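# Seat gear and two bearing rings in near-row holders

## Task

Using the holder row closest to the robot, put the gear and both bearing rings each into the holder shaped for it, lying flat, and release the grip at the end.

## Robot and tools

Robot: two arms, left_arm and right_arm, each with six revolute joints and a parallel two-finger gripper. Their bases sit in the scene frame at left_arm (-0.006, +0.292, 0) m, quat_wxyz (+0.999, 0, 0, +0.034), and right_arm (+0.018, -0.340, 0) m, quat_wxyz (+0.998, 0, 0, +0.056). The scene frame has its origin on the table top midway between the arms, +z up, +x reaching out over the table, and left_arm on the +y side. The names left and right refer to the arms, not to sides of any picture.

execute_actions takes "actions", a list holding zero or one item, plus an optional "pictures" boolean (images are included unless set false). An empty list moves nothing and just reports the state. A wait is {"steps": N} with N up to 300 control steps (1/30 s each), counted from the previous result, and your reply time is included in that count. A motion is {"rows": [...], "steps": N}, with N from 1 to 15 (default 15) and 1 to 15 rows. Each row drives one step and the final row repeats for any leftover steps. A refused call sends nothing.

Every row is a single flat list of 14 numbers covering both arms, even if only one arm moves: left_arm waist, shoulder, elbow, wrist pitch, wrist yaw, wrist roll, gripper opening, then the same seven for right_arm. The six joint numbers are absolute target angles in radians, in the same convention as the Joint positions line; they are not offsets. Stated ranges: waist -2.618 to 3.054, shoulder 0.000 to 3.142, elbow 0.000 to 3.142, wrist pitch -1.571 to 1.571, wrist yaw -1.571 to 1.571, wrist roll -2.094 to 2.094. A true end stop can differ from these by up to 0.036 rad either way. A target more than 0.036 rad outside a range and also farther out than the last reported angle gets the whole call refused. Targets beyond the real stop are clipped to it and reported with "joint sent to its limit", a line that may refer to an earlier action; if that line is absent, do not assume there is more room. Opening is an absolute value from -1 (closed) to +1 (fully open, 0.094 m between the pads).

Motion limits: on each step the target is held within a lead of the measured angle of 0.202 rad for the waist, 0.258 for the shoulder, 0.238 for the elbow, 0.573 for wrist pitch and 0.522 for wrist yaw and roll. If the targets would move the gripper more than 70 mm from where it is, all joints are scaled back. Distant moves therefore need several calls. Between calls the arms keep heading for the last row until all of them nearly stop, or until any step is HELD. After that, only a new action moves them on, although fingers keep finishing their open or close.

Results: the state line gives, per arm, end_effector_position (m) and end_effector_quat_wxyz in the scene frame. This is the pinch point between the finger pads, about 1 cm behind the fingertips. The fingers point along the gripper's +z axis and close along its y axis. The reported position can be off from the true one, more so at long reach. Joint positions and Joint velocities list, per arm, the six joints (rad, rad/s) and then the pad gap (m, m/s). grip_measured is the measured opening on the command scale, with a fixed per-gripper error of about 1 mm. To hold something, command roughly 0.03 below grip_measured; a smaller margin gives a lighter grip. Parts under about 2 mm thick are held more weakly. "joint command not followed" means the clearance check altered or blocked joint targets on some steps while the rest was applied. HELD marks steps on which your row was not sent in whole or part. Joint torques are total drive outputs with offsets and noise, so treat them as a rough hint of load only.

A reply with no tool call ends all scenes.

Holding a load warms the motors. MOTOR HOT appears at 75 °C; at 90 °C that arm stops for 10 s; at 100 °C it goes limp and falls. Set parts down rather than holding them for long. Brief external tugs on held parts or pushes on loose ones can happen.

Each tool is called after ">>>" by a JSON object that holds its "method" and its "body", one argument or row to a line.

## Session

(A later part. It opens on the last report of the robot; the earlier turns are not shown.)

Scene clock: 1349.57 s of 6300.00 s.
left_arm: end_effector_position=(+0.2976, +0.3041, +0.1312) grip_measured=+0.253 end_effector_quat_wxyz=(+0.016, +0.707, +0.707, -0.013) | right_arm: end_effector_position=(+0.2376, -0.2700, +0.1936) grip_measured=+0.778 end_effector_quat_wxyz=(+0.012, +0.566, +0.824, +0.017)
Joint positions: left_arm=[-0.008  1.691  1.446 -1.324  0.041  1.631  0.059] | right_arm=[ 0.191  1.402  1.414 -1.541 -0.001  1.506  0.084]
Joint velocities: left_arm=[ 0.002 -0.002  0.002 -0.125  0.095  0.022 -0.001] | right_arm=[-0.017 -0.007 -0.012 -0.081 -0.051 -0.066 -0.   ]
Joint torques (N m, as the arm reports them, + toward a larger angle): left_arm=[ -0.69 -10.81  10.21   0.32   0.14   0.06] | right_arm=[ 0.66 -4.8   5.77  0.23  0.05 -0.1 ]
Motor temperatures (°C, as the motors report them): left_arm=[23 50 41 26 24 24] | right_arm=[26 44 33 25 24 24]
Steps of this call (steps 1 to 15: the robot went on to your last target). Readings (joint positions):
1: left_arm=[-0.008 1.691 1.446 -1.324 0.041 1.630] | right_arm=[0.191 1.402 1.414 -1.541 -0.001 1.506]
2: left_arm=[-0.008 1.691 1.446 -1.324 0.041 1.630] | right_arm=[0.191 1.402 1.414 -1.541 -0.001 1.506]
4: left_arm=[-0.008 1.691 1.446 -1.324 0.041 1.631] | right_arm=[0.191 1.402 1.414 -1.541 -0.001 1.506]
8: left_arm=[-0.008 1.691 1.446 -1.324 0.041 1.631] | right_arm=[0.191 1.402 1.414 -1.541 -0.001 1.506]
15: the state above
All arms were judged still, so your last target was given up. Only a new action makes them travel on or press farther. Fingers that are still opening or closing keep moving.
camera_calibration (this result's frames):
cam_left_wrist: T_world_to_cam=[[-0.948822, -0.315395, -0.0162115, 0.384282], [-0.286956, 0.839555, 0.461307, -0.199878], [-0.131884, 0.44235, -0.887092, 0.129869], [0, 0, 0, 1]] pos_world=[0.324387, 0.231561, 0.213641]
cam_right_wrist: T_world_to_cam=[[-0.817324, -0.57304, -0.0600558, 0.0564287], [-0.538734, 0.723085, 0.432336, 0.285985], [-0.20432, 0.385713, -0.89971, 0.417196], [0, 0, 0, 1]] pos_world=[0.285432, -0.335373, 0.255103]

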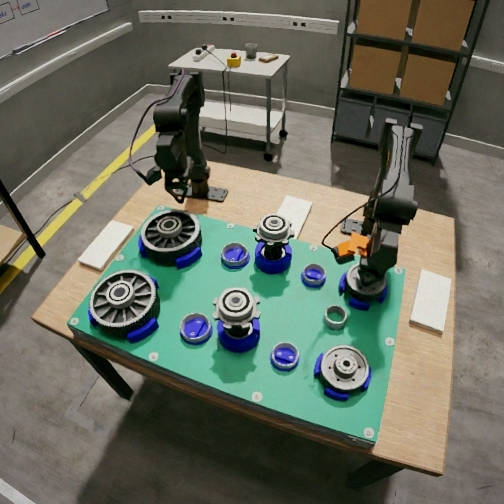

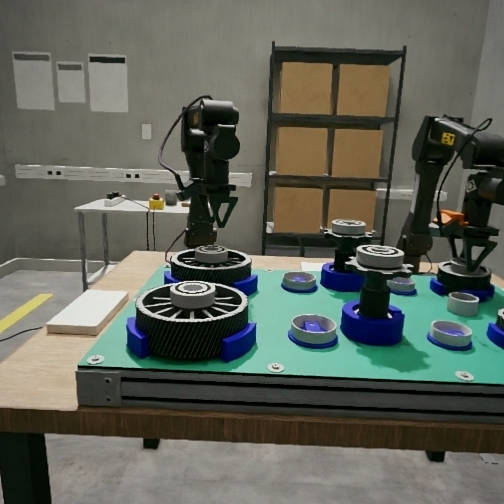

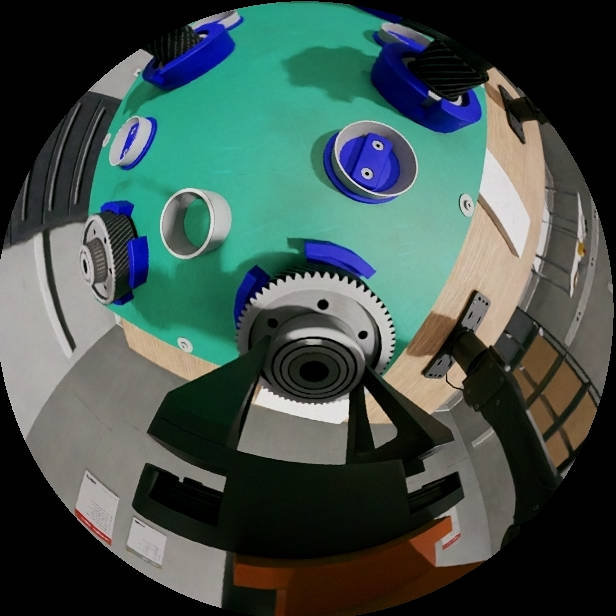

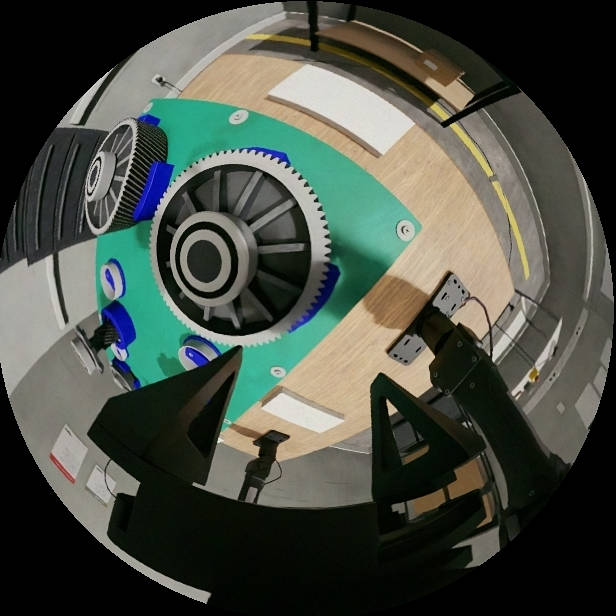

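>>> {"method": "execute_actions", "body": {
  "actions": [
    {"rows": [[-0.013,1.632,1.50,-1.322,0.062,1.64,0.22,0.2,1.40,1.40,-1.54,0,1.5,0.78],[-0.013,1.632,1.52,-1.322,0.062,1.64,0.22,0.2,1.40,1.40,-1.54,0,1.5,0.78],[-0.013,1.632,1.532,-1.322,0.062,1.64,0.22,0.2,1.40,1.40,-1.54,0,1.5,0.78],[-0.013,1.632,1.54,-1.32,0.062,1.64,0.22,0.2,1.40,1.40,-1.54,0,1.5,0.78],[-0.013,1.632,1.54,-1.318,0.062,1.64,0.22,0.2,1.40,1.40,-1.54,0,1.5,0.78],[-0.013,1.632,1.54,-1.316,0.062,1.64,0.22,0.2,1.40,1.40,-1.54,0,1.5,0.78]], "steps": 15}
  ],
  "pictures": false
}}

>>> {"method": "execute_actions", "body": {
  "actions": [
    {"rows": [[-0.013,1.632,1.52,-1.316,0.062,1.64,0.22,0.2,1.40,1.40,-1.54,0,1.5,0.78],[-0.013,1.632,1.505,-1.316,0.062,1.64,0.22,0.2,1.40,1.40,-1.54,0,1.5,0.78],[-0.013,1.632,1.498,-1.315,0.062,1.64,0.22,0.2,1.40,1.40,-1.54,0,1.5,0.78],[-0.013,1.632,1.494,-1.313,0.062,1.64,0.22,0.2,1.40,1.40,-1.54,0,1.5,0.78],[-0.013,1.632,1.49,-1.310,0.062,1.64,0.22,0.2,1.40,1.40,-1.54,0,1.5,0.78],[-0.013,1.632,1.487,-1.307,0.062,1.64,0.22,0.2,1.40,1.40,-1.54,0,1.5,0.78],[-0.013,1.632,1.484,-1.304,0.062,1.64,0.22,0.2,1.40,1.40,-1.54,0,1.5,0.78],[-0.013,1.632,1.481,-1.301,0.062,1.64,0.22,0.2,1.40,1.40,-1.54,0,1.5,0.78],[-0.013,1.632,1.478,-1.298,0.062,1.64,0.22,0.2,1.40,1.40,-1.54,0,1.5,0.78],[-0.013,1.632,1.475,-1.295,0.062,1.64,0.22,0.2,1.40,1.40,-1.54,0,1.5,0.78]], "steps": 15}
  ]
}}

>>> {"method": "zoom_image", "body": {
  "camera": "cam_left_wrist",
  "region": [200, 220, 430, 430]
}}

Scene clock: 1383.83 s of 6300.00 s.
left_arm: end_effector_position=(+0.3009, +0.3043, +0.1332) grip_measured=+0.253 end_effector_quat_wxyz=(+0.020, +0.707, +0.707, -0.008) | right_arm: end_effector_position=(+0.2376, -0.2700, +0.1936) grip_measured=+0.778 end_effector_quat_wxyz=(+0.012, +0.566, +0.824, +0.017)
Joint positions: left_arm=[-0.008  1.691  1.454 -1.319  0.041  1.631  0.059] | right_arm=[ 0.191  1.402  1.414 -1.541 -0.001  1.506  0.084]
Joint velocities: left_arm=[ 0.002 -0.002 -0.002  0.051  0.022  0.022  0.   ] | right_arm=[-0.017 -0.007  0.002 -0.007 -0.022 -0.037  0.001]
Joint torques (N m, as the arm reports them, + toward a larger angle): left_arm=[ -0.47 -10.89  14.55   0.29   0.18   0.06] | right_arm=[ 0.74 -4.81  5.82  0.22  0.02 -0.07]
Motor temperatures (°C, as the motors report them): left_arm=[23 51 38 26 24 24] | right_arm=[26 44 33 25 24 24]
Steps of this call (steps 1 to 90: nothing new was sent; then 30.77 s passed at rest; steps 91 to 105: all 15 steps of this action). Readings (joint positions):
91: left_arm=[-0.008 1.691 1.446 -1.324 0.041 1.631] | right_arm=[0.191 1.402 1.414 -1.541 -0.001 1.506]
92: left_arm=[-0.008 1.691 1.446 -1.324 0.041 1.631] | right_arm=[0.191 1.402 1.414 -1.541 -0.001 1.506]
94: left_arm=[-0.008 1.691 1.448 -1.324 0.041 1.631] | right_arm=[0.191 1.402 1.414 -1.541 -0.001 1.506]
98: left_arm=[-0.008 1.691 1.453 -1.323 0.041 1.631] | right_arm=[0.191 1.402 1.414 -1.541 -0.001 1.506]
105: the state above

Scene clock: 1384.33 s of 6300.00 s.
left_arm: end_effector_position=(+0.3004, +0.3041, +0.1291) grip_measured=+0.253 end_effector_quat_wxyz=(+0.020, +0.707, +0.707, -0.009) | right_arm: end_effector_position=(+0.2376, -0.2700, +0.1936) grip_measured=+0.778 end_effector_quat_wxyz=(+0.012, +0.566, +0.824, +0.017)
Joint positions: left_arm=[-0.008  1.691  1.438 -1.305  0.042  1.631  0.059] | right_arm=[ 0.191  1.402  1.414 -1.541 -0.001  1.506  0.084]
Joint velocities: left_arm=[ 0.012 -0.007  0.017  0.037 -0.007 -0.022 -0.   ] | right_arm=[-0.012 -0.012  0.007 -0.022 -0.037  0.037  0.001]
Joint torques (N m, as the arm reports them, + toward a larger angle): left_arm=[ -0.61 -10.91  10.4    0.37   0.16   0.05] | right_arm=[ 0.65 -4.97  5.72  0.21  0.03 -0.05]
Motor temperatures (°C, as the motors report them): left_arm=[23 51 38 26 24 24] | right_arm=[26 44 33 25 24 24]
Steps of this call (steps 1 to 15: all 15 steps of this action). Readings (joint positions):
1: left_arm=[-0.008 1.691 1.454 -1.319 0.041 1.631] | right_arm=[0.191 1.402 1.414 -1.541 -0.001 1.506]
2: left_arm=[-0.008 1.691 1.454 -1.319 0.041 1.631] | right_arm=[0.191 1.402 1.414 -1.541 -0.001 1.506]
4: left_arm=[-0.008 1.691 1.454 -1.319 0.041 1.631] | right_arm=[0.191 1.402 1.414 -1.541 -0.001 1.506]
8: left_arm=[-0.008 1.691 1.451 -1.316 0.041 1.631] | right_arm=[0.191 1.402 1.414 -1.541 -0.001 1.506]
15: the state above
camera_calibration (this result's frames):
cam_left_wrist: T_world_to_cam=[[-0.948825, -0.314668, -0.0267343, 0.387988], [-0.291422, 0.839818, 0.458017, -0.196466], [-0.121671, 0.442369, -0.888541, 0.125474], [0, 0, 0, 1]] pos_world=[0.326145, 0.231577, 0.211846]
cam_right_wrist: T_world_to_cam=[[-0.817324, -0.57304, -0.0600558, 0.0564287], [-0.538734, 0.723085, 0.432336, 0.285985], [-0.20432, 0.385713, -0.89971, 0.417196], [0, 0, 0, 1]] pos_world=[0.285432, -0.335373, 0.255103]

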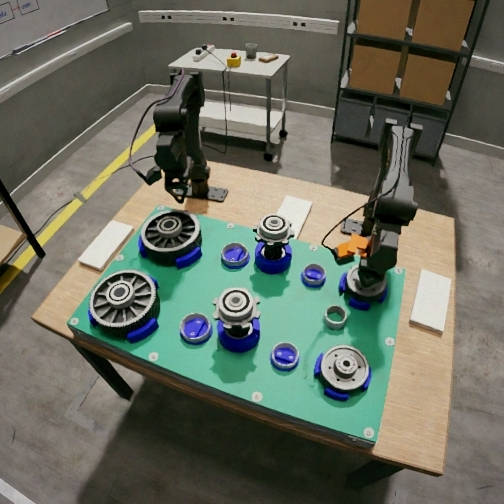

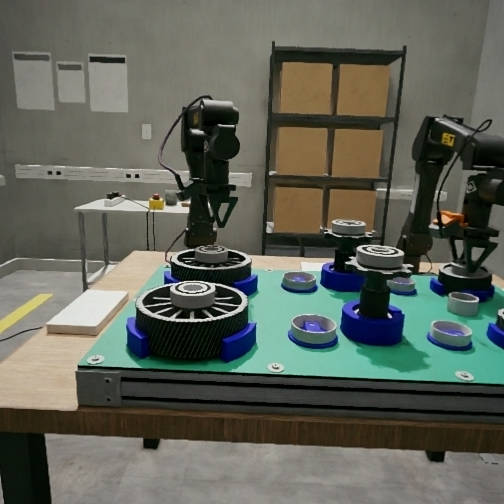

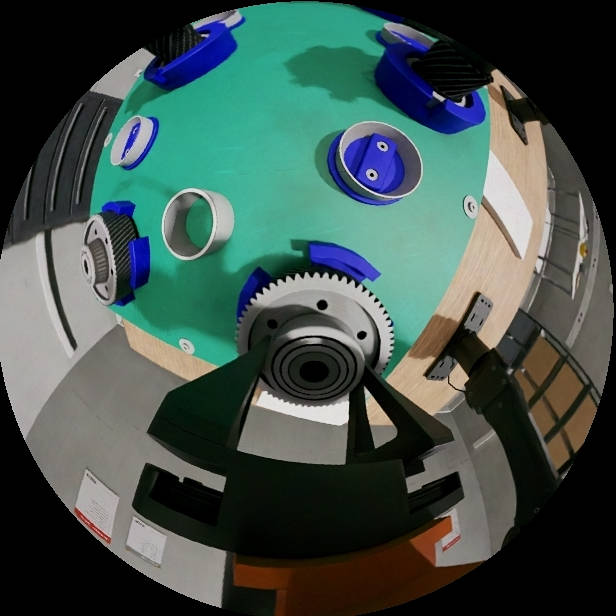

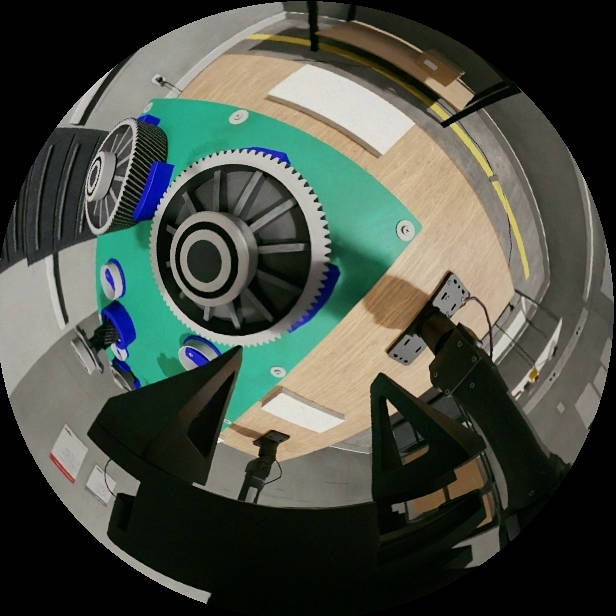

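Region (200, 220, 430, 430) of cam_left_wrist's 616x616 image, scaled by 2.191, with more detail than that image has; it fills the top 460 rows of this view, and the rest is white.

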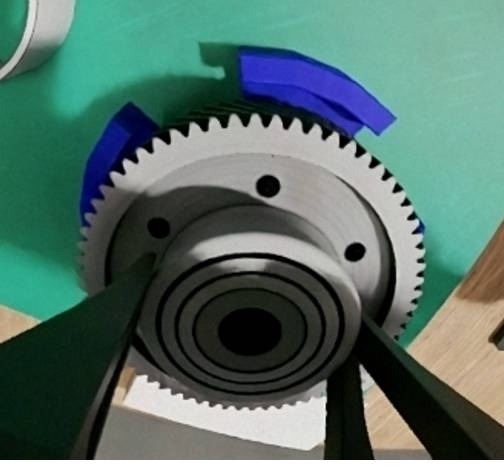

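>>> {"method": "execute_actions", "body": {
  "actions": [
    {"rows": [[-0.013,1.632,1.472,-1.294,0.062,1.64,0.22,0.2,1.40,1.40,-1.54,0,1.5,0.78],[-0.013,1.632,1.469,-1.292,0.062,1.64,0.22,0.2,1.40,1.40,-1.54,0,1.5,0.78],[-0.013,1.632,1.466,-1.29,0.062,1.64,0.22,0.2,1.40,1.40,-1.54,0,1.5,0.78],[-0.013,1.632,1.463,-1.288,0.062,1.64,0.22,0.2,1.40,1.40,-1.54,0,1.5,0.78],[-0.013,1.632,1.46,-1.286,0.062,1.64,0.22,0.2,1.40,1.40,-1.54,0,1.5,0.78]], "steps": 15}
  ]
}}

>>> {"method": "zoom_image", "body": {
  "camera": "cam_left_wrist",
  "region": [200, 220, 430, 430]
}}

>>> {"method": "zoom_image", "body": {
  "camera": "cam_low",
  "region": [420, 240, 504, 310]
}}

Scene clock: 1398.93 s of 6300.00 s.
left_arm: end_effector_position=(+0.3004, +0.3040, +0.1286) grip_measured=+0.253 end_effector_quat_wxyz=(+0.020, +0.707, +0.707, -0.009) | right_arm: end_effector_position=(+0.2376, -0.2700, +0.1936) grip_measured=+0.778 end_effector_quat_wxyz=(+0.012, +0.566, +0.824, +0.017)
Joint positions: left_arm=[-0.008  1.691  1.436 -1.303  0.042  1.631  0.059] | right_arm=[ 0.191  1.402  1.414 -1.541 -0.001  1.506  0.084]
Joint velocities: left_arm=[-0.012  0.022  0.017  0.022 -0.066 -0.081 -0.   ] | right_arm=[ 0.002 -0.007 -0.002 -0.037  0.037 -0.037  0.   ]
Joint torques (N m, as the arm reports them, + toward a larger angle): left_arm=[ -0.53 -10.8    9.29   0.42   0.14   0.07] | right_arm=[ 0.64 -4.8   5.86  0.22  0.03 -0.07]
Motor temperatures (°C, as the motors report them): left_arm=[23 51 38 26 24 24] | right_arm=[26 43 33 25 24 24]
Steps of this call (steps 1 to 15: the robot went on to your last target; steps 16 to 90: nothing new was sent; then 11.10 s passed at rest; steps 91 to 105: all 15 steps of this action). Readings (joint positions):
91: left_arm=[-0.008 1.691 1.438 -1.305 0.042 1.631] | right_arm=[0.191 1.402 1.414 -1.541 -0.001 1.506]
92: left_arm=[-0.008 1.691 1.438 -1.305 0.042 1.631] | right_arm=[0.191 1.402 1.414 -1.541 -0.001 1.506]
94: left_arm=[-0.008 1.691 1.438 -1.304 0.042 1.631] | right_arm=[0.191 1.402 1.414 -1.541 -0.001 1.506]
98: left_arm=[-0.008 1.691 1.436 -1.303 0.042 1.631] | right_arm=[0.191 1.402 1.414 -1.541 -0.001 1.506]
105: the state above
camera_calibration (this result's frames):
cam_left_wrist: T_world_to_cam=[[-0.948827, -0.314679, -0.0265382, 0.387913], [-0.291435, 0.840169, 0.457364, -0.196152], [-0.121626, 0.441693, -0.888884, 0.125347], [0, 0, 0, 1]] pos_world=[0.326142, 0.231504, 0.211427]
cam_right_wrist: T_world_to_cam=[[-0.817324, -0.57304, -0.0600558, 0.0564287], [-0.538734, 0.723085, 0.432336, 0.285985], [-0.20432, 0.385713, -0.89971, 0.417196], [0, 0, 0, 1]] pos_world=[0.285432, -0.335373, 0.255103]

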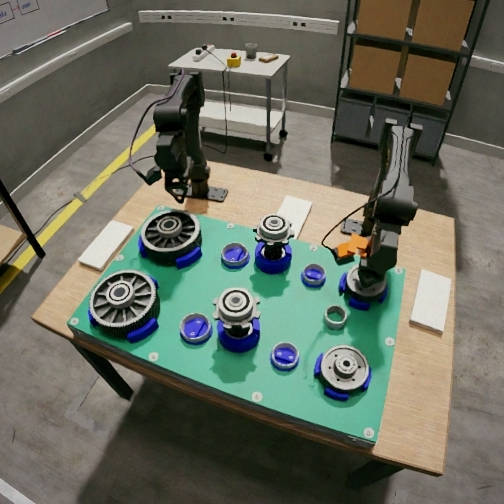

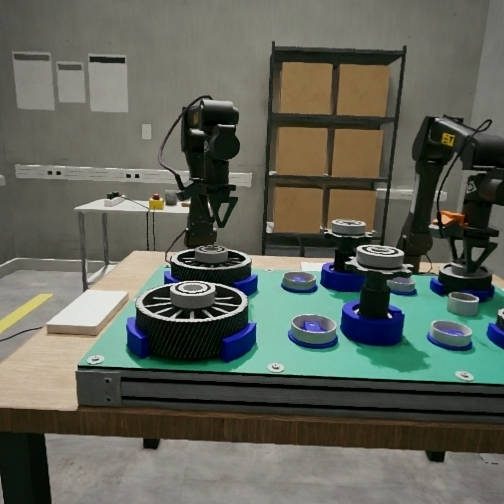

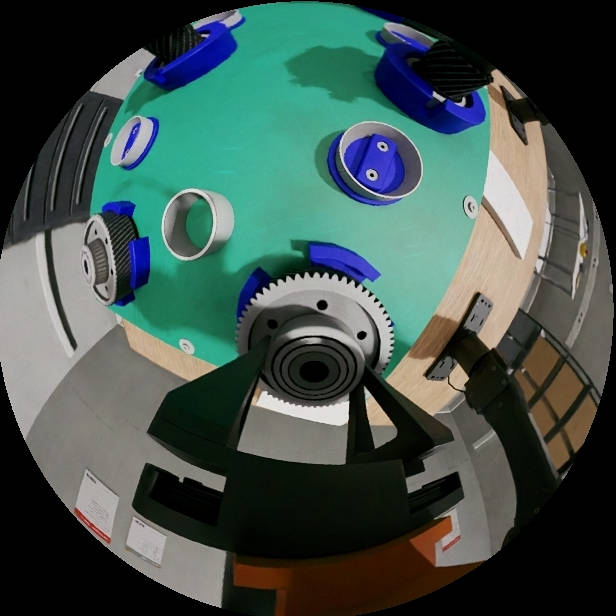

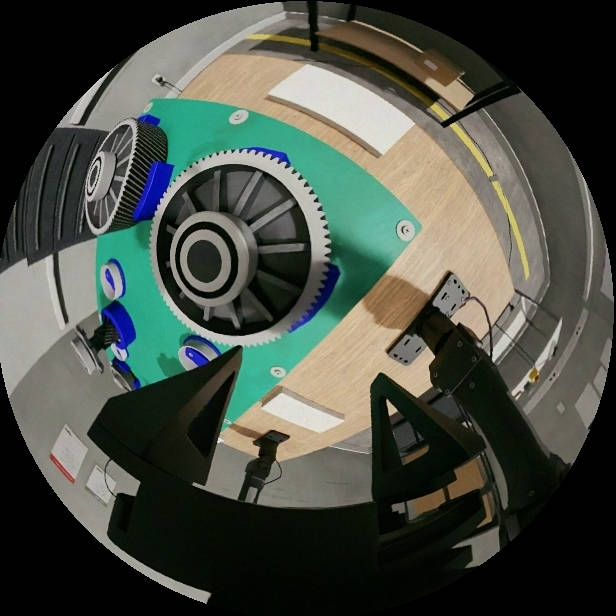

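Region (200, 220, 430, 430) of cam_left_wrist's 616x616 image, scaled by 2.191, with more detail than that image has; it fills the top 460 rows of this view, and the rest is white.

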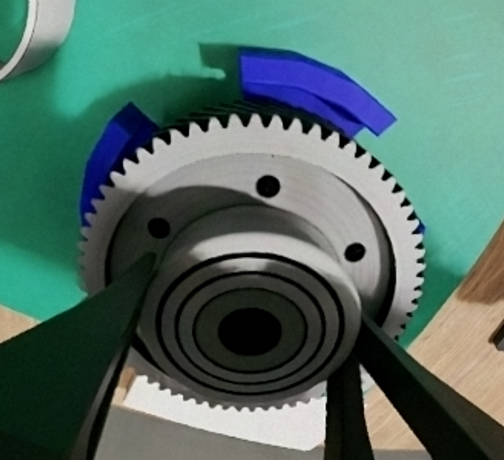

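Region (420, 240, 504, 310) of cam_low's 504x504 image, scaled by 6.000, with more detail than that image has.

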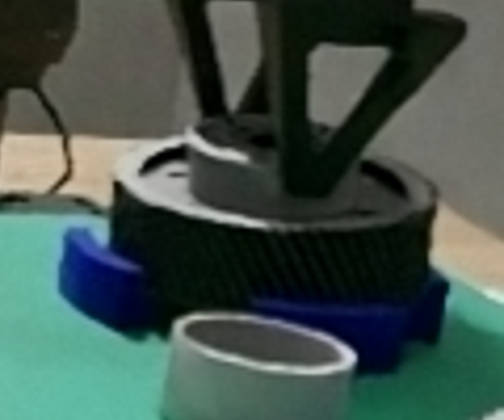

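>>> {"method": "execute_actions", "body": {
  "actions": [
    {"rows": [[-0.013,1.632,1.49,-1.303,0.062,1.64,0.22,0.2,1.40,1.40,-1.54,0,1.5,0.78],[-0.013,1.632,1.51,-1.306,0.062,1.64,0.22,0.2,1.40,1.40,-1.54,0,1.5,0.78],[-0.013,1.632,1.522,-1.312,0.062,1.64,0.22,0.2,1.40,1.40,-1.54,0,1.5,0.78],[-0.013,1.632,1.532,-1.32,0.062,1.64,0.22,0.2,1.40,1.40,-1.54,0,1.5,0.78],[-0.013,1.632,1.538,-1.328,0.066,1.64,0.22,0.2,1.40,1.40,-1.54,0,1.5,0.78],[-0.013,1.632,1.54,-1.333,0.07,1.64,0.22,0.2,1.40,1.40,-1.54,0,1.5,0.78],[-0.014,1.632,1.54,-1.333,0.074,1.64,0.22,0.2,1.40,1.40,-1.54,0,1.5,0.78],[-0.015,1.632,1.54,-1.333,0.078,1.64,0.22,0.2,1.40,1.40,-1.54,0,1.5,0.78],[-0.016,1.632,1.54,-1.333,0.08,1.64,0.22,0.2,1.40,1.40,-1.54,0,1.5,0.78]], "steps": 15}
  ],
  "pictures": false
}}

>>> {"method": "execute_actions", "body": {
  "actions": [
    {"steps": 15}
  ]
}}

>>> {"method": "zoom_image", "body": {
  "camera": "cam_left_wrist",
  "region": [200, 220, 430, 430]
}}

>>> {"method": "zoom_image", "body": {
  "camera": "cam_low",
  "region": [420, 240, 504, 310]
}}

Scene clock: 1420.47 s of 6300.00 s.
left_arm: end_effector_position=(+0.3010, +0.3026, +0.1333) grip_measured=+0.253 end_effector_quat_wxyz=(+0.024, +0.707, +0.707, -0.011) | right_arm: end_effector_position=(+0.2376, -0.2700, +0.1936) grip_measured=+0.778 end_effector_quat_wxyz=(+0.012, +0.566, +0.824, +0.017)
Joint positions: left_arm=[-0.008  1.691  1.454 -1.319  0.05   1.631  0.059] | right_arm=[ 0.191  1.402  1.414 -1.541 -0.001  1.506  0.084]
Joint velocities: left_arm=[-0.002 -0.017 -0.017  0.022 -0.051 -0.007  0.   ] | right_arm=[ 0.012  0.002  0.002  0.037 -0.007  0.037 -0.   ]
Joint torques (N m, as the arm reports them, + toward a larger angle): left_arm=[ -0.93 -10.92  14.61   0.22   0.24   0.05] | right_arm=[ 0.6  -4.85  5.75  0.23  0.03 -0.07]
Motor temperatures (°C, as the motors report them): left_arm=[23 51 37 27 24 24] | right_arm=[26 43 33 25 24 24]
Steps of this call (steps 1 to 15: the robot went on to your last target; steps 16 to 90: nothing new was sent; then 18.03 s passed at rest; steps 91 to 105: all 15 steps of this action). Readings (joint positions):
91: left_arm=[-0.008 1.691 1.436 -1.303 0.042 1.631] | right_arm=[0.191 1.402 1.414 -1.541 -0.001 1.506]
92: left_arm=[-0.008 1.691 1.436 -1.303 0.042 1.631] | right_arm=[0.191 1.402 1.414 -1.541 -0.001 1.506]
94: left_arm=[-0.008 1.691 1.440 -1.306 0.042 1.631] | right_arm=[0.191 1.402 1.414 -1.541 -0.001 1.506]
98: left_arm=[-0.008 1.691 1.452 -1.316 0.044 1.631] | right_arm=[0.191 1.402 1.414 -1.541 -0.001 1.506]
105: the state above

Scene clock: 1420.97 s of 6300.00 s.
left_arm: end_effector_position=(+0.3007, +0.3026, +0.1333) grip_measured=+0.253 end_effector_quat_wxyz=(+0.023, +0.707, +0.707, -0.012) | right_arm: end_effector_position=(+0.2376, -0.2700, +0.1936) grip_measured=+0.778 end_effector_quat_wxyz=(+0.012, +0.566, +0.824, +0.017)
Joint positions: left_arm=[-0.008  1.691  1.454 -1.32   0.05   1.631  0.059] | right_arm=[ 0.191  1.402  1.414 -1.541 -0.001  1.506  0.084]
Joint velocities: left_arm=[ 0.002 -0.027 -0.017 -0.066  0.007 -0.081  0.   ] | right_arm=[-0.002  0.012 -0.017  0.037 -0.051 -0.066 -0.001]
Joint torques (N m, as the arm reports them, + toward a larger angle): left_arm=[ -0.8  -10.77  14.57   0.21   0.25   0.06] | right_arm=[ 0.67 -4.82  5.93  0.19  0.08 -0.08]
Motor temperatures (°C, as the motors report them): left_arm=[23 51 37 27 24 24] | right_arm=[26 43 33 25 24 24]
Steps of this call (steps 1 to 15: the robot went on to your last target). Readings (joint positions):
1: left_arm=[-0.008 1.691 1.454 -1.319 0.050 1.631] | right_arm=[0.191 1.402 1.414 -1.541 -0.001 1.506]
2: left_arm=[-0.008 1.691 1.454 -1.319 0.050 1.631] | right_arm=[0.191 1.402 1.414 -1.541 -0.001 1.506]
4: left_arm=[-0.008 1.691 1.454 -1.320 0.050 1.631] | right_arm=[0.191 1.402 1.414 -1.541 -0.001 1.506]
8: left_arm=[-0.008 1.691 1.454 -1.320 0.050 1.631] | right_arm=[0.191 1.402 1.414 -1.541 -0.001 1.506]
15: the state above
All arms were judged still, so your last target was given up. Only a new action makes them travel on or press farther. Fingers that are still opening or closing keep moving.
camera_calibration (this result's frames):
cam_left_wrist: T_world_to_cam=[[-0.948827, -0.31478, -0.0253138, 0.387764], [-0.291905, 0.843635, 0.450635, -0.19709], [-0.120496, 0.434964, -0.892349, 0.132298], [0, 0, 0, 1]] pos_world=[0.326331, 0.230788, 0.216688]
cam_right_wrist: T_world_to_cam=[[-0.817324, -0.57304, -0.0600558, 0.0564287], [-0.538734, 0.723085, 0.432336, 0.285985], [-0.20432, 0.385713, -0.89971, 0.417196], [0, 0, 0, 1]] pos_world=[0.285432, -0.335373, 0.255103]

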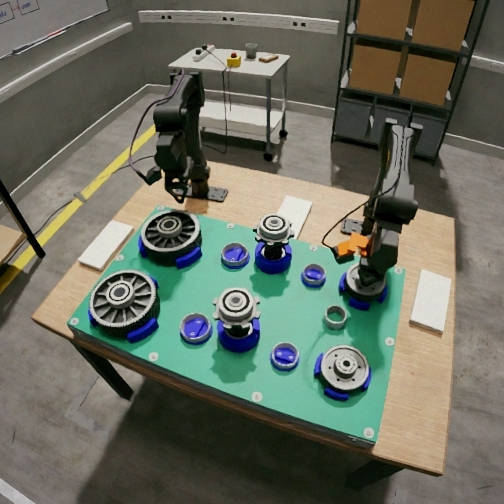

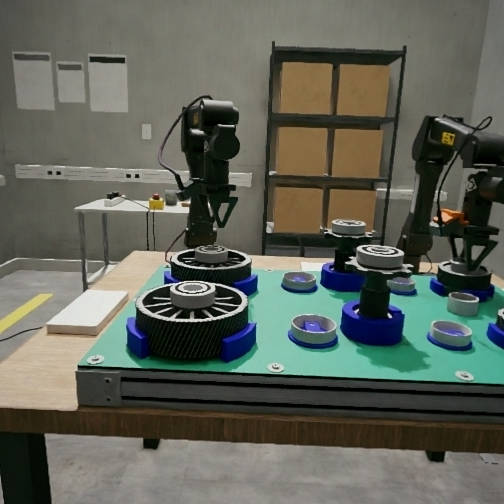

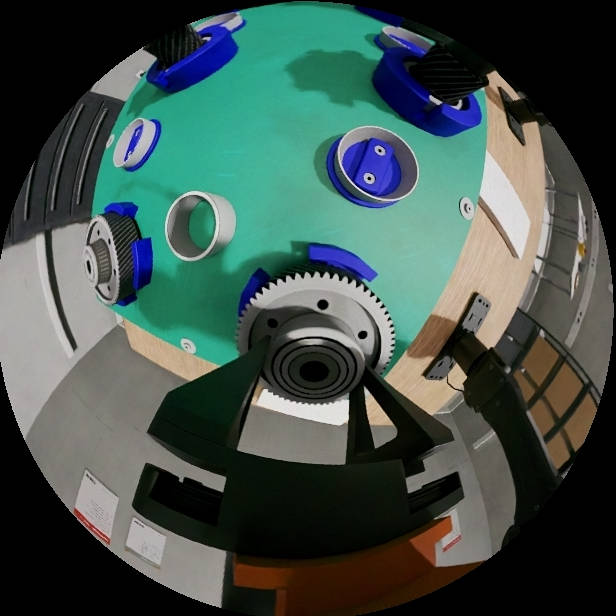

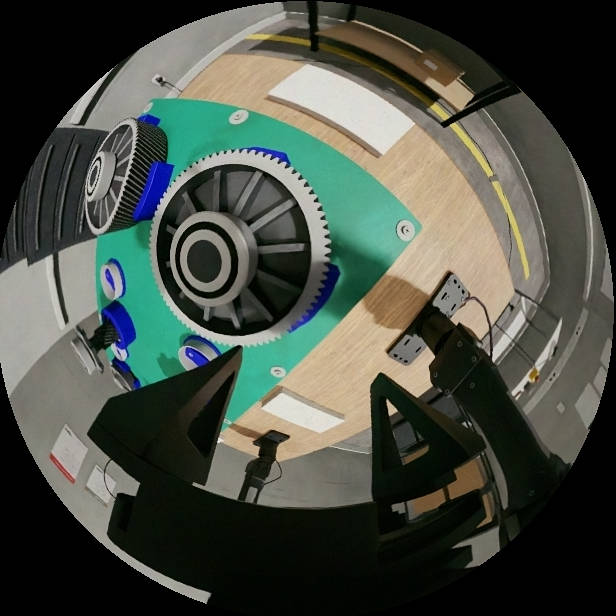

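Region (200, 220, 430, 430) of cam_left_wrist's 616x616 image, scaled by 2.191, with more detail than that image has; it fills the top 460 rows of this view, and the rest is white.

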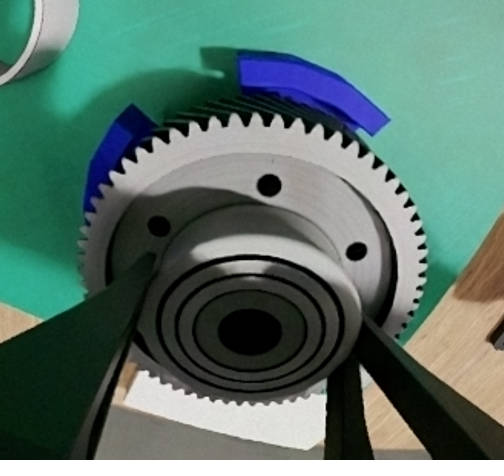

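Region (420, 240, 504, 310) of cam_low's 504x504 image, scaled by 6.000, with more detail than that image has.

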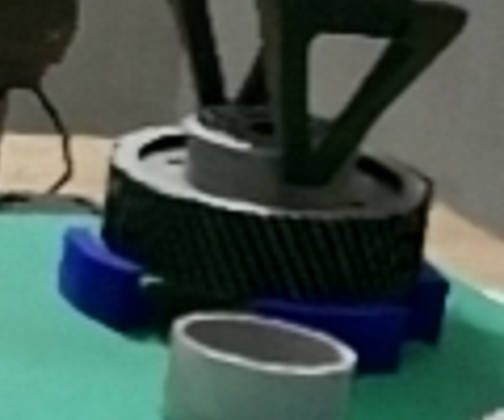

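>>> {"method": "execute_actions", "body": {
  "actions": [
    {"rows": [[-0.016,1.632,1.52,-1.322,0.08,1.64,0.22,0.2,1.40,1.40,-1.54,0,1.5,0.78],[-0.016,1.632,1.505,-1.318,0.08,1.64,0.22,0.2,1.40,1.40,-1.54,0,1.5,0.78],[-0.016,1.632,1.498,-1.315,0.08,1.64,0.22,0.2,1.40,1.40,-1.54,0,1.5,0.78],[-0.016,1.632,1.494,-1.313,0.08,1.64,0.22,0.2,1.40,1.40,-1.54,0,1.5,0.78],[-0.016,1.632,1.49,-1.310,0.08,1.64,0.22,0.2,1.40,1.40,-1.54,0,1.5,0.78],[-0.016,1.632,1.487,-1.307,0.08,1.64,0.22,0.2,1.40,1.40,-1.54,0,1.5,0.78],[-0.016,1.632,1.484,-1.304,0.08,1.64,0.22,0.2,1.40,1.40,-1.54,0,1.5,0.78],[-0.016,1.632,1.481,-1.301,0.08,1.64,0.22,0.2,1.40,1.40,-1.54,0,1.5,0.78],[-0.016,1.632,1.478,-1.298,0.08,1.64,0.22,0.2,1.40,1.40,-1.54,0,1.5,0.78],[-0.016,1.632,1.475,-1.295,0.08,1.64,0.22,0.2,1.40,1.40,-1.54,0,1.5,0.78],[-0.016,1.632,1.472,-1.292,0.08,1.64,0.22,0.2,1.40,1.40,-1.54,0,1.5,0.78],[-0.016,1.632,1.469,-1.289,0.08,1.64,0.22,0.2,1.40,1.40,-1.54,0,1.5,0.78],[-0.016,1.632,1.466,-1.286,0.08,1.64,0.22,0.2,1.40,1.40,-1.54,0,1.5,0.78]], "steps": 15}
  ],
  "pictures": false
}}

>>> {"method": "execute_actions", "body": {
  "actions": [
    {"steps": 10}
  ]
}}

>>> {"method": "zoom_image", "body": {
  "camera": "cam_left_wrist",
  "region": [200, 220, 430, 430]
}}

>>> {"method": "zoom_image", "body": {
  "camera": "cam_low",
  "region": [420, 240, 504, 310]
}}

Scene clock: 1437.47 s of 6300.00 s.
left_arm: end_effector_position=(+0.3003, +0.3008, +0.1280) grip_measured=+0.253 end_effector_quat_wxyz=(+0.024, +0.708, +0.705, -0.014) | right_arm: end_effector_position=(+0.2376, -0.2700, +0.1936) grip_measured=+0.778 end_effector_quat_wxyz=(+0.012, +0.566, +0.824, +0.017)
Joint positions: left_arm=[-0.011  1.691  1.433 -1.301  0.054  1.632  0.059] | right_arm=[ 0.191  1.402  1.414 -1.541 -0.001  1.506  0.084]
Joint velocities: left_arm=[-0.002 -0.017 -0.002  0.081 -0.051 -0.022 -0.001] | right_arm=[-0.002  0.002 -0.007 -0.037 -0.007  0.007  0.001]
Joint torques (N m, as the arm reports them, + toward a larger angle): left_arm=[ -0.56 -10.9   10.15   0.37   0.14   0.03] | right_arm=[ 0.67 -4.91  5.92  0.23  0.05 -0.07]
Motor temperatures (°C, as the motors report them): left_arm=[23 51 41 26 24 24] | right_arm=[26 43 33 25 24 24]
Steps of this call (steps 1 to 90: nothing new was sent; then 13.00 s passed at rest; steps 91 to 105: all 15 steps of this action). Readings (joint positions):
91: left_arm=[-0.008 1.691 1.454 -1.320 0.050 1.631] | right_arm=[0.191 1.402 1.414 -1.541 -0.001 1.506]
92: left_arm=[-0.008 1.691 1.454 -1.320 0.050 1.631] | right_arm=[0.191 1.402 1.414 -1.541 -0.001 1.506]
94: left_arm=[-0.008 1.691 1.454 -1.320 0.050 1.631] | right_arm=[0.191 1.402 1.414 -1.541 -0.001 1.506]
98: left_arm=[-0.008 1.691 1.451 -1.316 0.050 1.631] | right_arm=[0.191 1.402 1.414 -1.541 -0.001 1.506]
105: the state above

Scene clock: 1437.80 s of 6300.00 s.
left_arm: end_effector_position=(+0.3003, +0.3008, +0.1280) grip_measured=+0.253 end_effector_quat_wxyz=(+0.024, +0.708, +0.705, -0.014) | right_arm: end_effector_position=(+0.2376, -0.2700, +0.1936) grip_measured=+0.778 end_effector_quat_wxyz=(+0.012, +0.566, +0.824, +0.017)
Joint positions: left_arm=[-0.011  1.691  1.433 -1.301  0.054  1.632  0.059] | right_arm=[ 0.191  1.402  1.414 -1.541 -0.001  1.506  0.084]
Joint velocities: left_arm=[-0.007 -0.012  0.007  0.066 -0.022 -0.022 -0.   ] | right_arm=[-0.007  0.012 -0.007 -0.081 -0.095  0.022 -0.001]
Joint torques (N m, as the arm reports them, + toward a larger angle): left_arm=[ -0.44 -10.94  10.06   0.4    0.2    0.07] | right_arm=[ 0.79 -4.8   5.84  0.23 -0.01 -0.08]
Motor temperatures (°C, as the motors report them): left_arm=[23 52 41 26 24 24] | right_arm=[26 42 33 25 24 24]
Steps of this call (steps 1 to 10: the robot went on to your last target). Readings (joint positions):
1: left_arm=[-0.011 1.691 1.433 -1.301 0.054 1.632] | right_arm=[0.191 1.402 1.414 -1.541 -0.001 1.506]
2: left_arm=[-0.011 1.691 1.433 -1.301 0.054 1.632] | right_arm=[0.191 1.402 1.414 -1.541 -0.001 1.506]
4: left_arm=[-0.011 1.691 1.433 -1.301 0.054 1.632] | right_arm=[0.191 1.402 1.414 -1.541 -0.001 1.506]
8: left_arm=[-0.011 1.691 1.433 -1.301 0.054 1.632] | right_arm=[0.191 1.402 1.414 -1.541 -0.001 1.506]
10: the state above
camera_calibration (this result's frames):
cam_left_wrist: T_world_to_cam=[[-0.950068, -0.311211, -0.0227818, 0.385708], [-0.288071, 0.846674, 0.44739, -0.194932], [-0.119944, 0.431614, -0.894049, 0.129419], [0, 0, 0, 1]] pos_world=[0.325818, 0.229222, 0.211704]
cam_right_wrist: T_world_to_cam=[[-0.817324, -0.57304, -0.0600558, 0.0564287], [-0.538734, 0.723085, 0.432336, 0.285985], [-0.20432, 0.385713, -0.89971, 0.417196], [0, 0, 0, 1]] pos_world=[0.285432, -0.335373, 0.255103]

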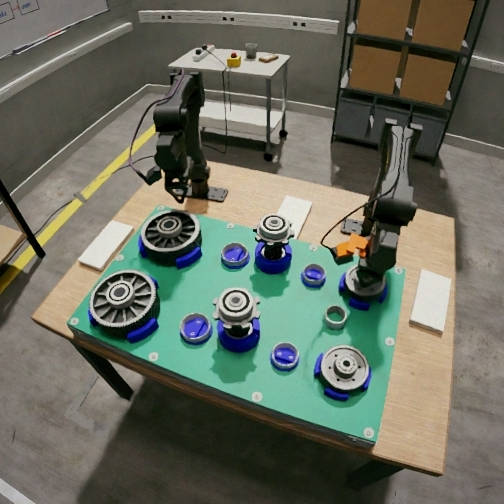

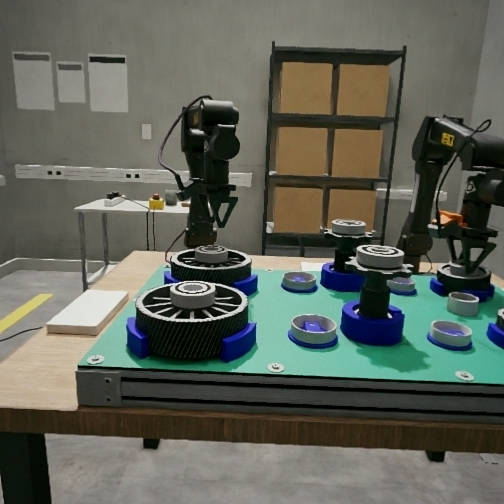

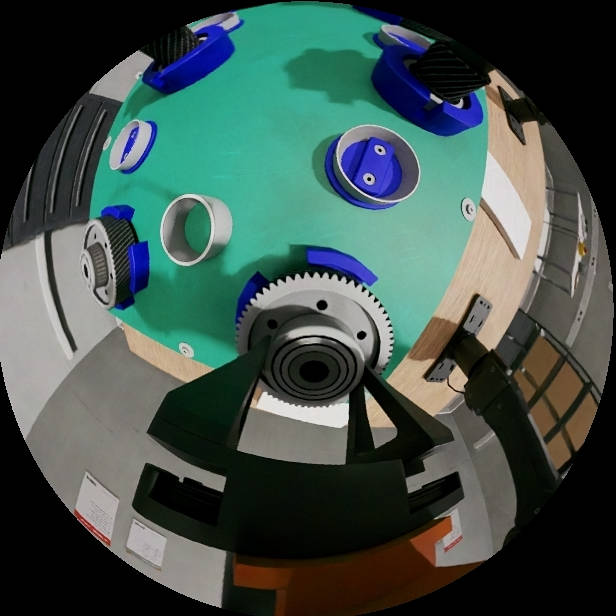

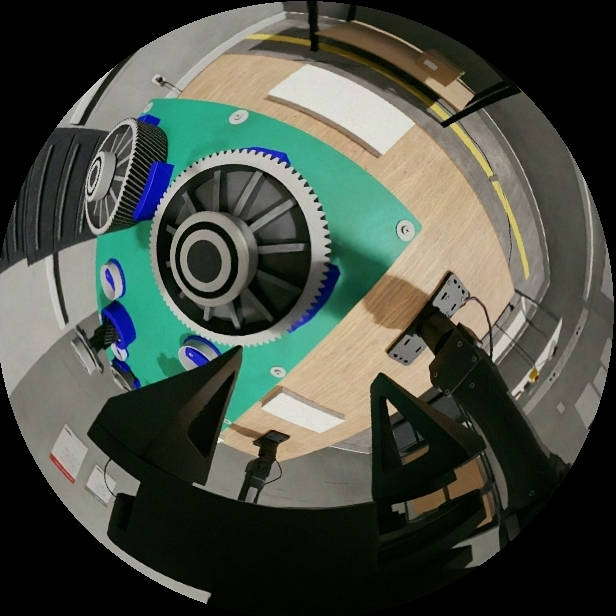

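Region (200, 220, 430, 430) of cam_left_wrist's 616x616 image, scaled by 2.191, with more detail than that image has; it fills the top 460 rows of this view, and the rest is white.

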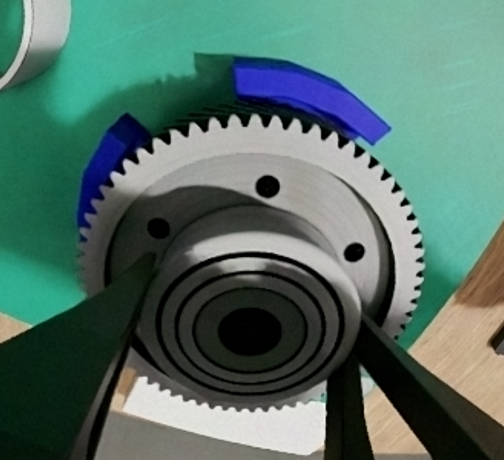

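Region (420, 240, 504, 310) of cam_low's 504x504 image, scaled by 6.000, with more detail than that image has.

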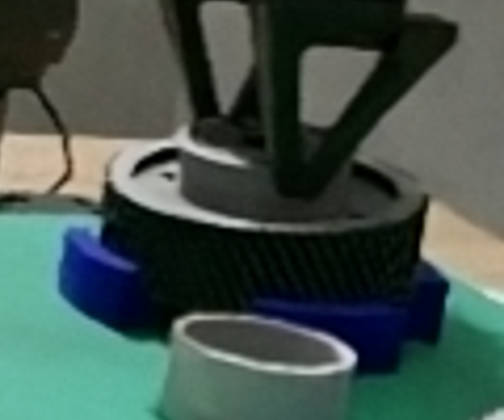

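>>> {"method": "execute_actions", "body": {
  "actions": [
    {"rows": [[-0.018,1.632,1.475,-1.295,0.08,1.64,0.22,0.2,1.40,1.40,-1.54,0,1.5,0.78],[-0.02,1.632,1.48,-1.295,0.08,1.64,0.22,0.2,1.40,1.40,-1.54,0,1.5,0.78],[-0.022,1.632,1.48,-1.295,0.08,1.64,0.22,0.2,1.40,1.40,-1.54,0,1.5,0.78],[-0.024,1.632,1.48,-1.295,0.08,1.64,0.22,0.2,1.40,1.40,-1.54,0,1.5,0.78],[-0.026,1.632,1.48,-1.295,0.08,1.64,0.22,0.2,1.40,1.40,-1.54,0,1.5,0.78],[-0.026,1.632,1.48,-1.295,0.08,1.64,0.22,0.2,1.40,1.40,-1.54,0,1.5,0.78],[-0.026,1.632,1.48,-1.295,0.08,1.64,0.22,0.2,1.40,1.40,-1.54,0,1.5,0.78],[-0.026,1.632,1.48,-1.295,0.08,1.64,0.22,0.2,1.40,1.40,-1.54,0,1.5,0.78],[-0.026,1.632,1.475,-1.293,0.08,1.64,0.22,0.2,1.40,1.40,-1.54,0,1.5,0.78],[-0.026,1.632,1.47,-1.29,0.08,1.64,0.22,0.2,1.40,1.40,-1.54,0,1.5,0.78],[-0.026,1.632,1.466,-1.286,0.08,1.64,0.22,0.2,1.40,1.40,-1.54,0,1.5,0.78],[-0.026,1.632,1.462,-1.283,0.08,1.64,0.22,0.2,1.40,1.40,-1.54,0,1.5,0.78]], "steps": 15}
  ]
}}

>>> {"method": "zoom_image", "body": {
  "camera": "cam_left_wrist",
  "region": [200, 220, 430, 430]
}}

>>> {"method": "zoom_image", "body": {
  "camera": "cam_low",
  "region": [420, 240, 504, 310]
}}

Scene clock: 1467.30 s of 6300.00 s.
left_arm: end_effector_position=(+0.3003, +0.3002, +0.1252) grip_measured=+0.253 end_effector_quat_wxyz=(+0.022, +0.711, +0.703, -0.011) | right_arm: end_effector_position=(+0.2376, -0.2700, +0.1936) grip_measured=+0.778 end_effector_quat_wxyz=(+0.012, +0.566, +0.824, +0.017)
Joint positions: left_arm=[-0.017  1.691  1.422 -1.29   0.047  1.632  0.059] | right_arm=[ 0.191  1.402  1.414 -1.541 -0.001  1.506  0.084]
Joint velocities: left_arm=[-0.012 -0.022 -0.061  0.022 -0.051 -0.037  0.   ] | right_arm=[ 0.002 -0.012 -0.007 -0.022  0.022 -0.037  0.   ]
Joint torques (N m, as the arm reports them, + toward a larger angle): left_arm=[ -0.78 -10.89  10.87   0.29   0.28   0.03] | right_arm=[ 0.79 -4.76  5.87  0.25  0.04 -0.08]
Motor temperatures (°C, as the motors report them): left_arm=[23 52 38 27 24 24] | right_arm=[26 42 33 25 24 24]
Steps of this call (steps 1 to 15: the robot went on to your last target; steps 16 to 90: nothing new was sent; then 26.00 s passed at rest; steps 91 to 105: all 15 steps of this action). Readings (joint positions):
91: left_arm=[-0.011 1.691 1.433 -1.301 0.054 1.632] | right_arm=[0.191 1.402 1.414 -1.541 -0.001 1.506]
92: left_arm=[-0.011 1.691 1.433 -1.301 0.054 1.632] | right_arm=[0.191 1.402 1.414 -1.541 -0.001 1.506]
94: left_arm=[-0.013 1.691 1.433 -1.301 0.053 1.632] | right_arm=[0.191 1.402 1.414 -1.541 -0.001 1.506]
98: left_arm=[-0.015 1.691 1.433 -1.298 0.046 1.632] | right_arm=[0.191 1.402 1.414 -1.541 -0.001 1.506]
105: the state above
camera_calibration (this result's frames):
cam_left_wrist: T_world_to_cam=[[-0.952048, -0.304955, -0.0246614, 0.384334], [-0.282492, 0.845237, 0.453622, -0.195205], [-0.11749, 0.438837, -0.890853, 0.123804], [0, 0, 0, 1]] pos_world=[0.325306, 0.227869, 0.208319]
cam_right_wrist: T_world_to_cam=[[-0.817324, -0.57304, -0.0600558, 0.0564287], [-0.538734, 0.723085, 0.432336, 0.285985], [-0.20432, 0.385713, -0.89971, 0.417196], [0, 0, 0, 1]] pos_world=[0.285432, -0.335373, 0.255103]

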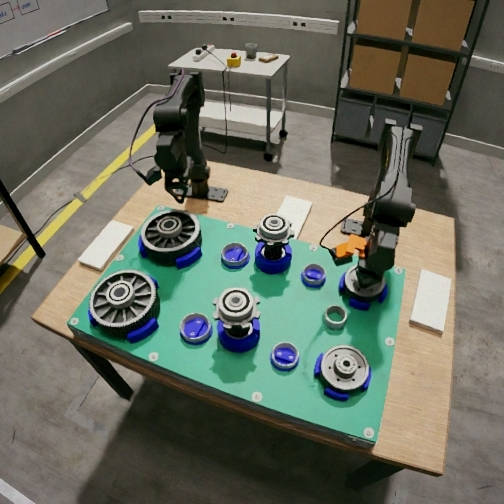

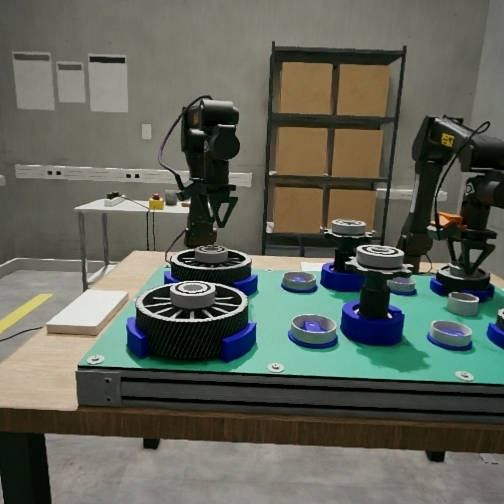

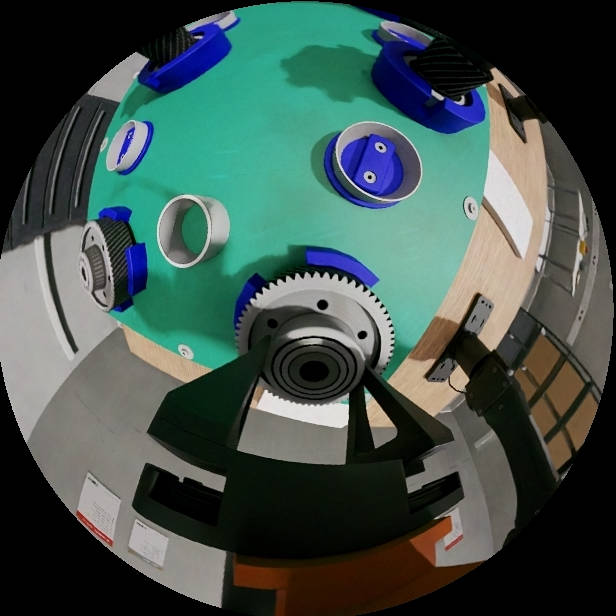

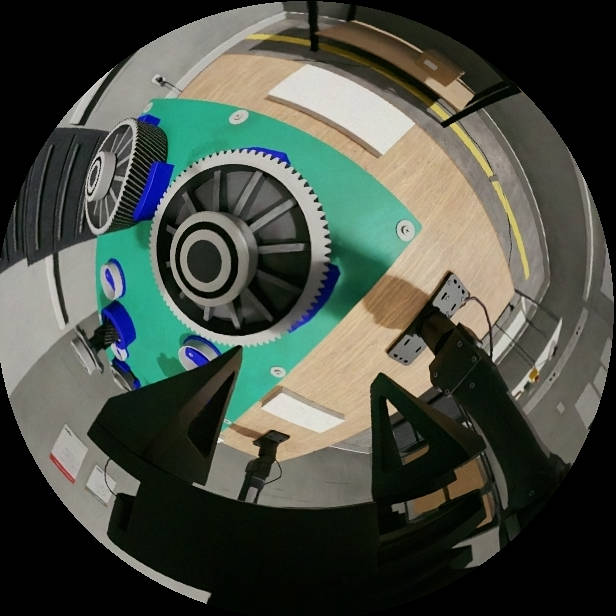

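Region (200, 220, 430, 430) of cam_left_wrist's 616x616 image, scaled by 2.191, with more detail than that image has; it fills the top 460 rows of this view, and the rest is white.

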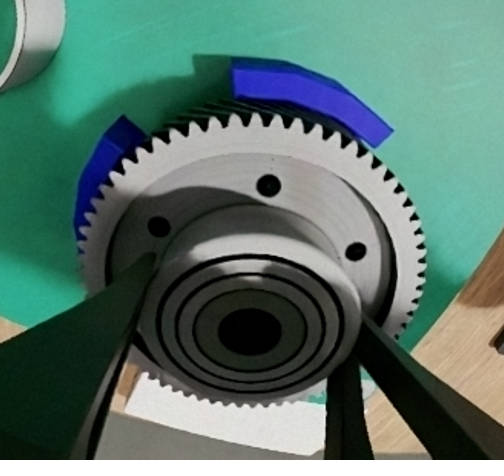

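Region (420, 240, 504, 310) of cam_low's 504x504 image, scaled by 6.000, with more detail than that image has.

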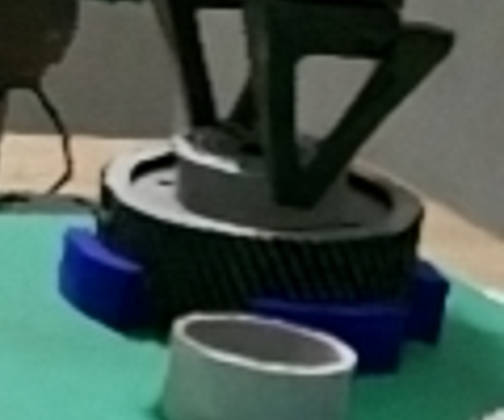

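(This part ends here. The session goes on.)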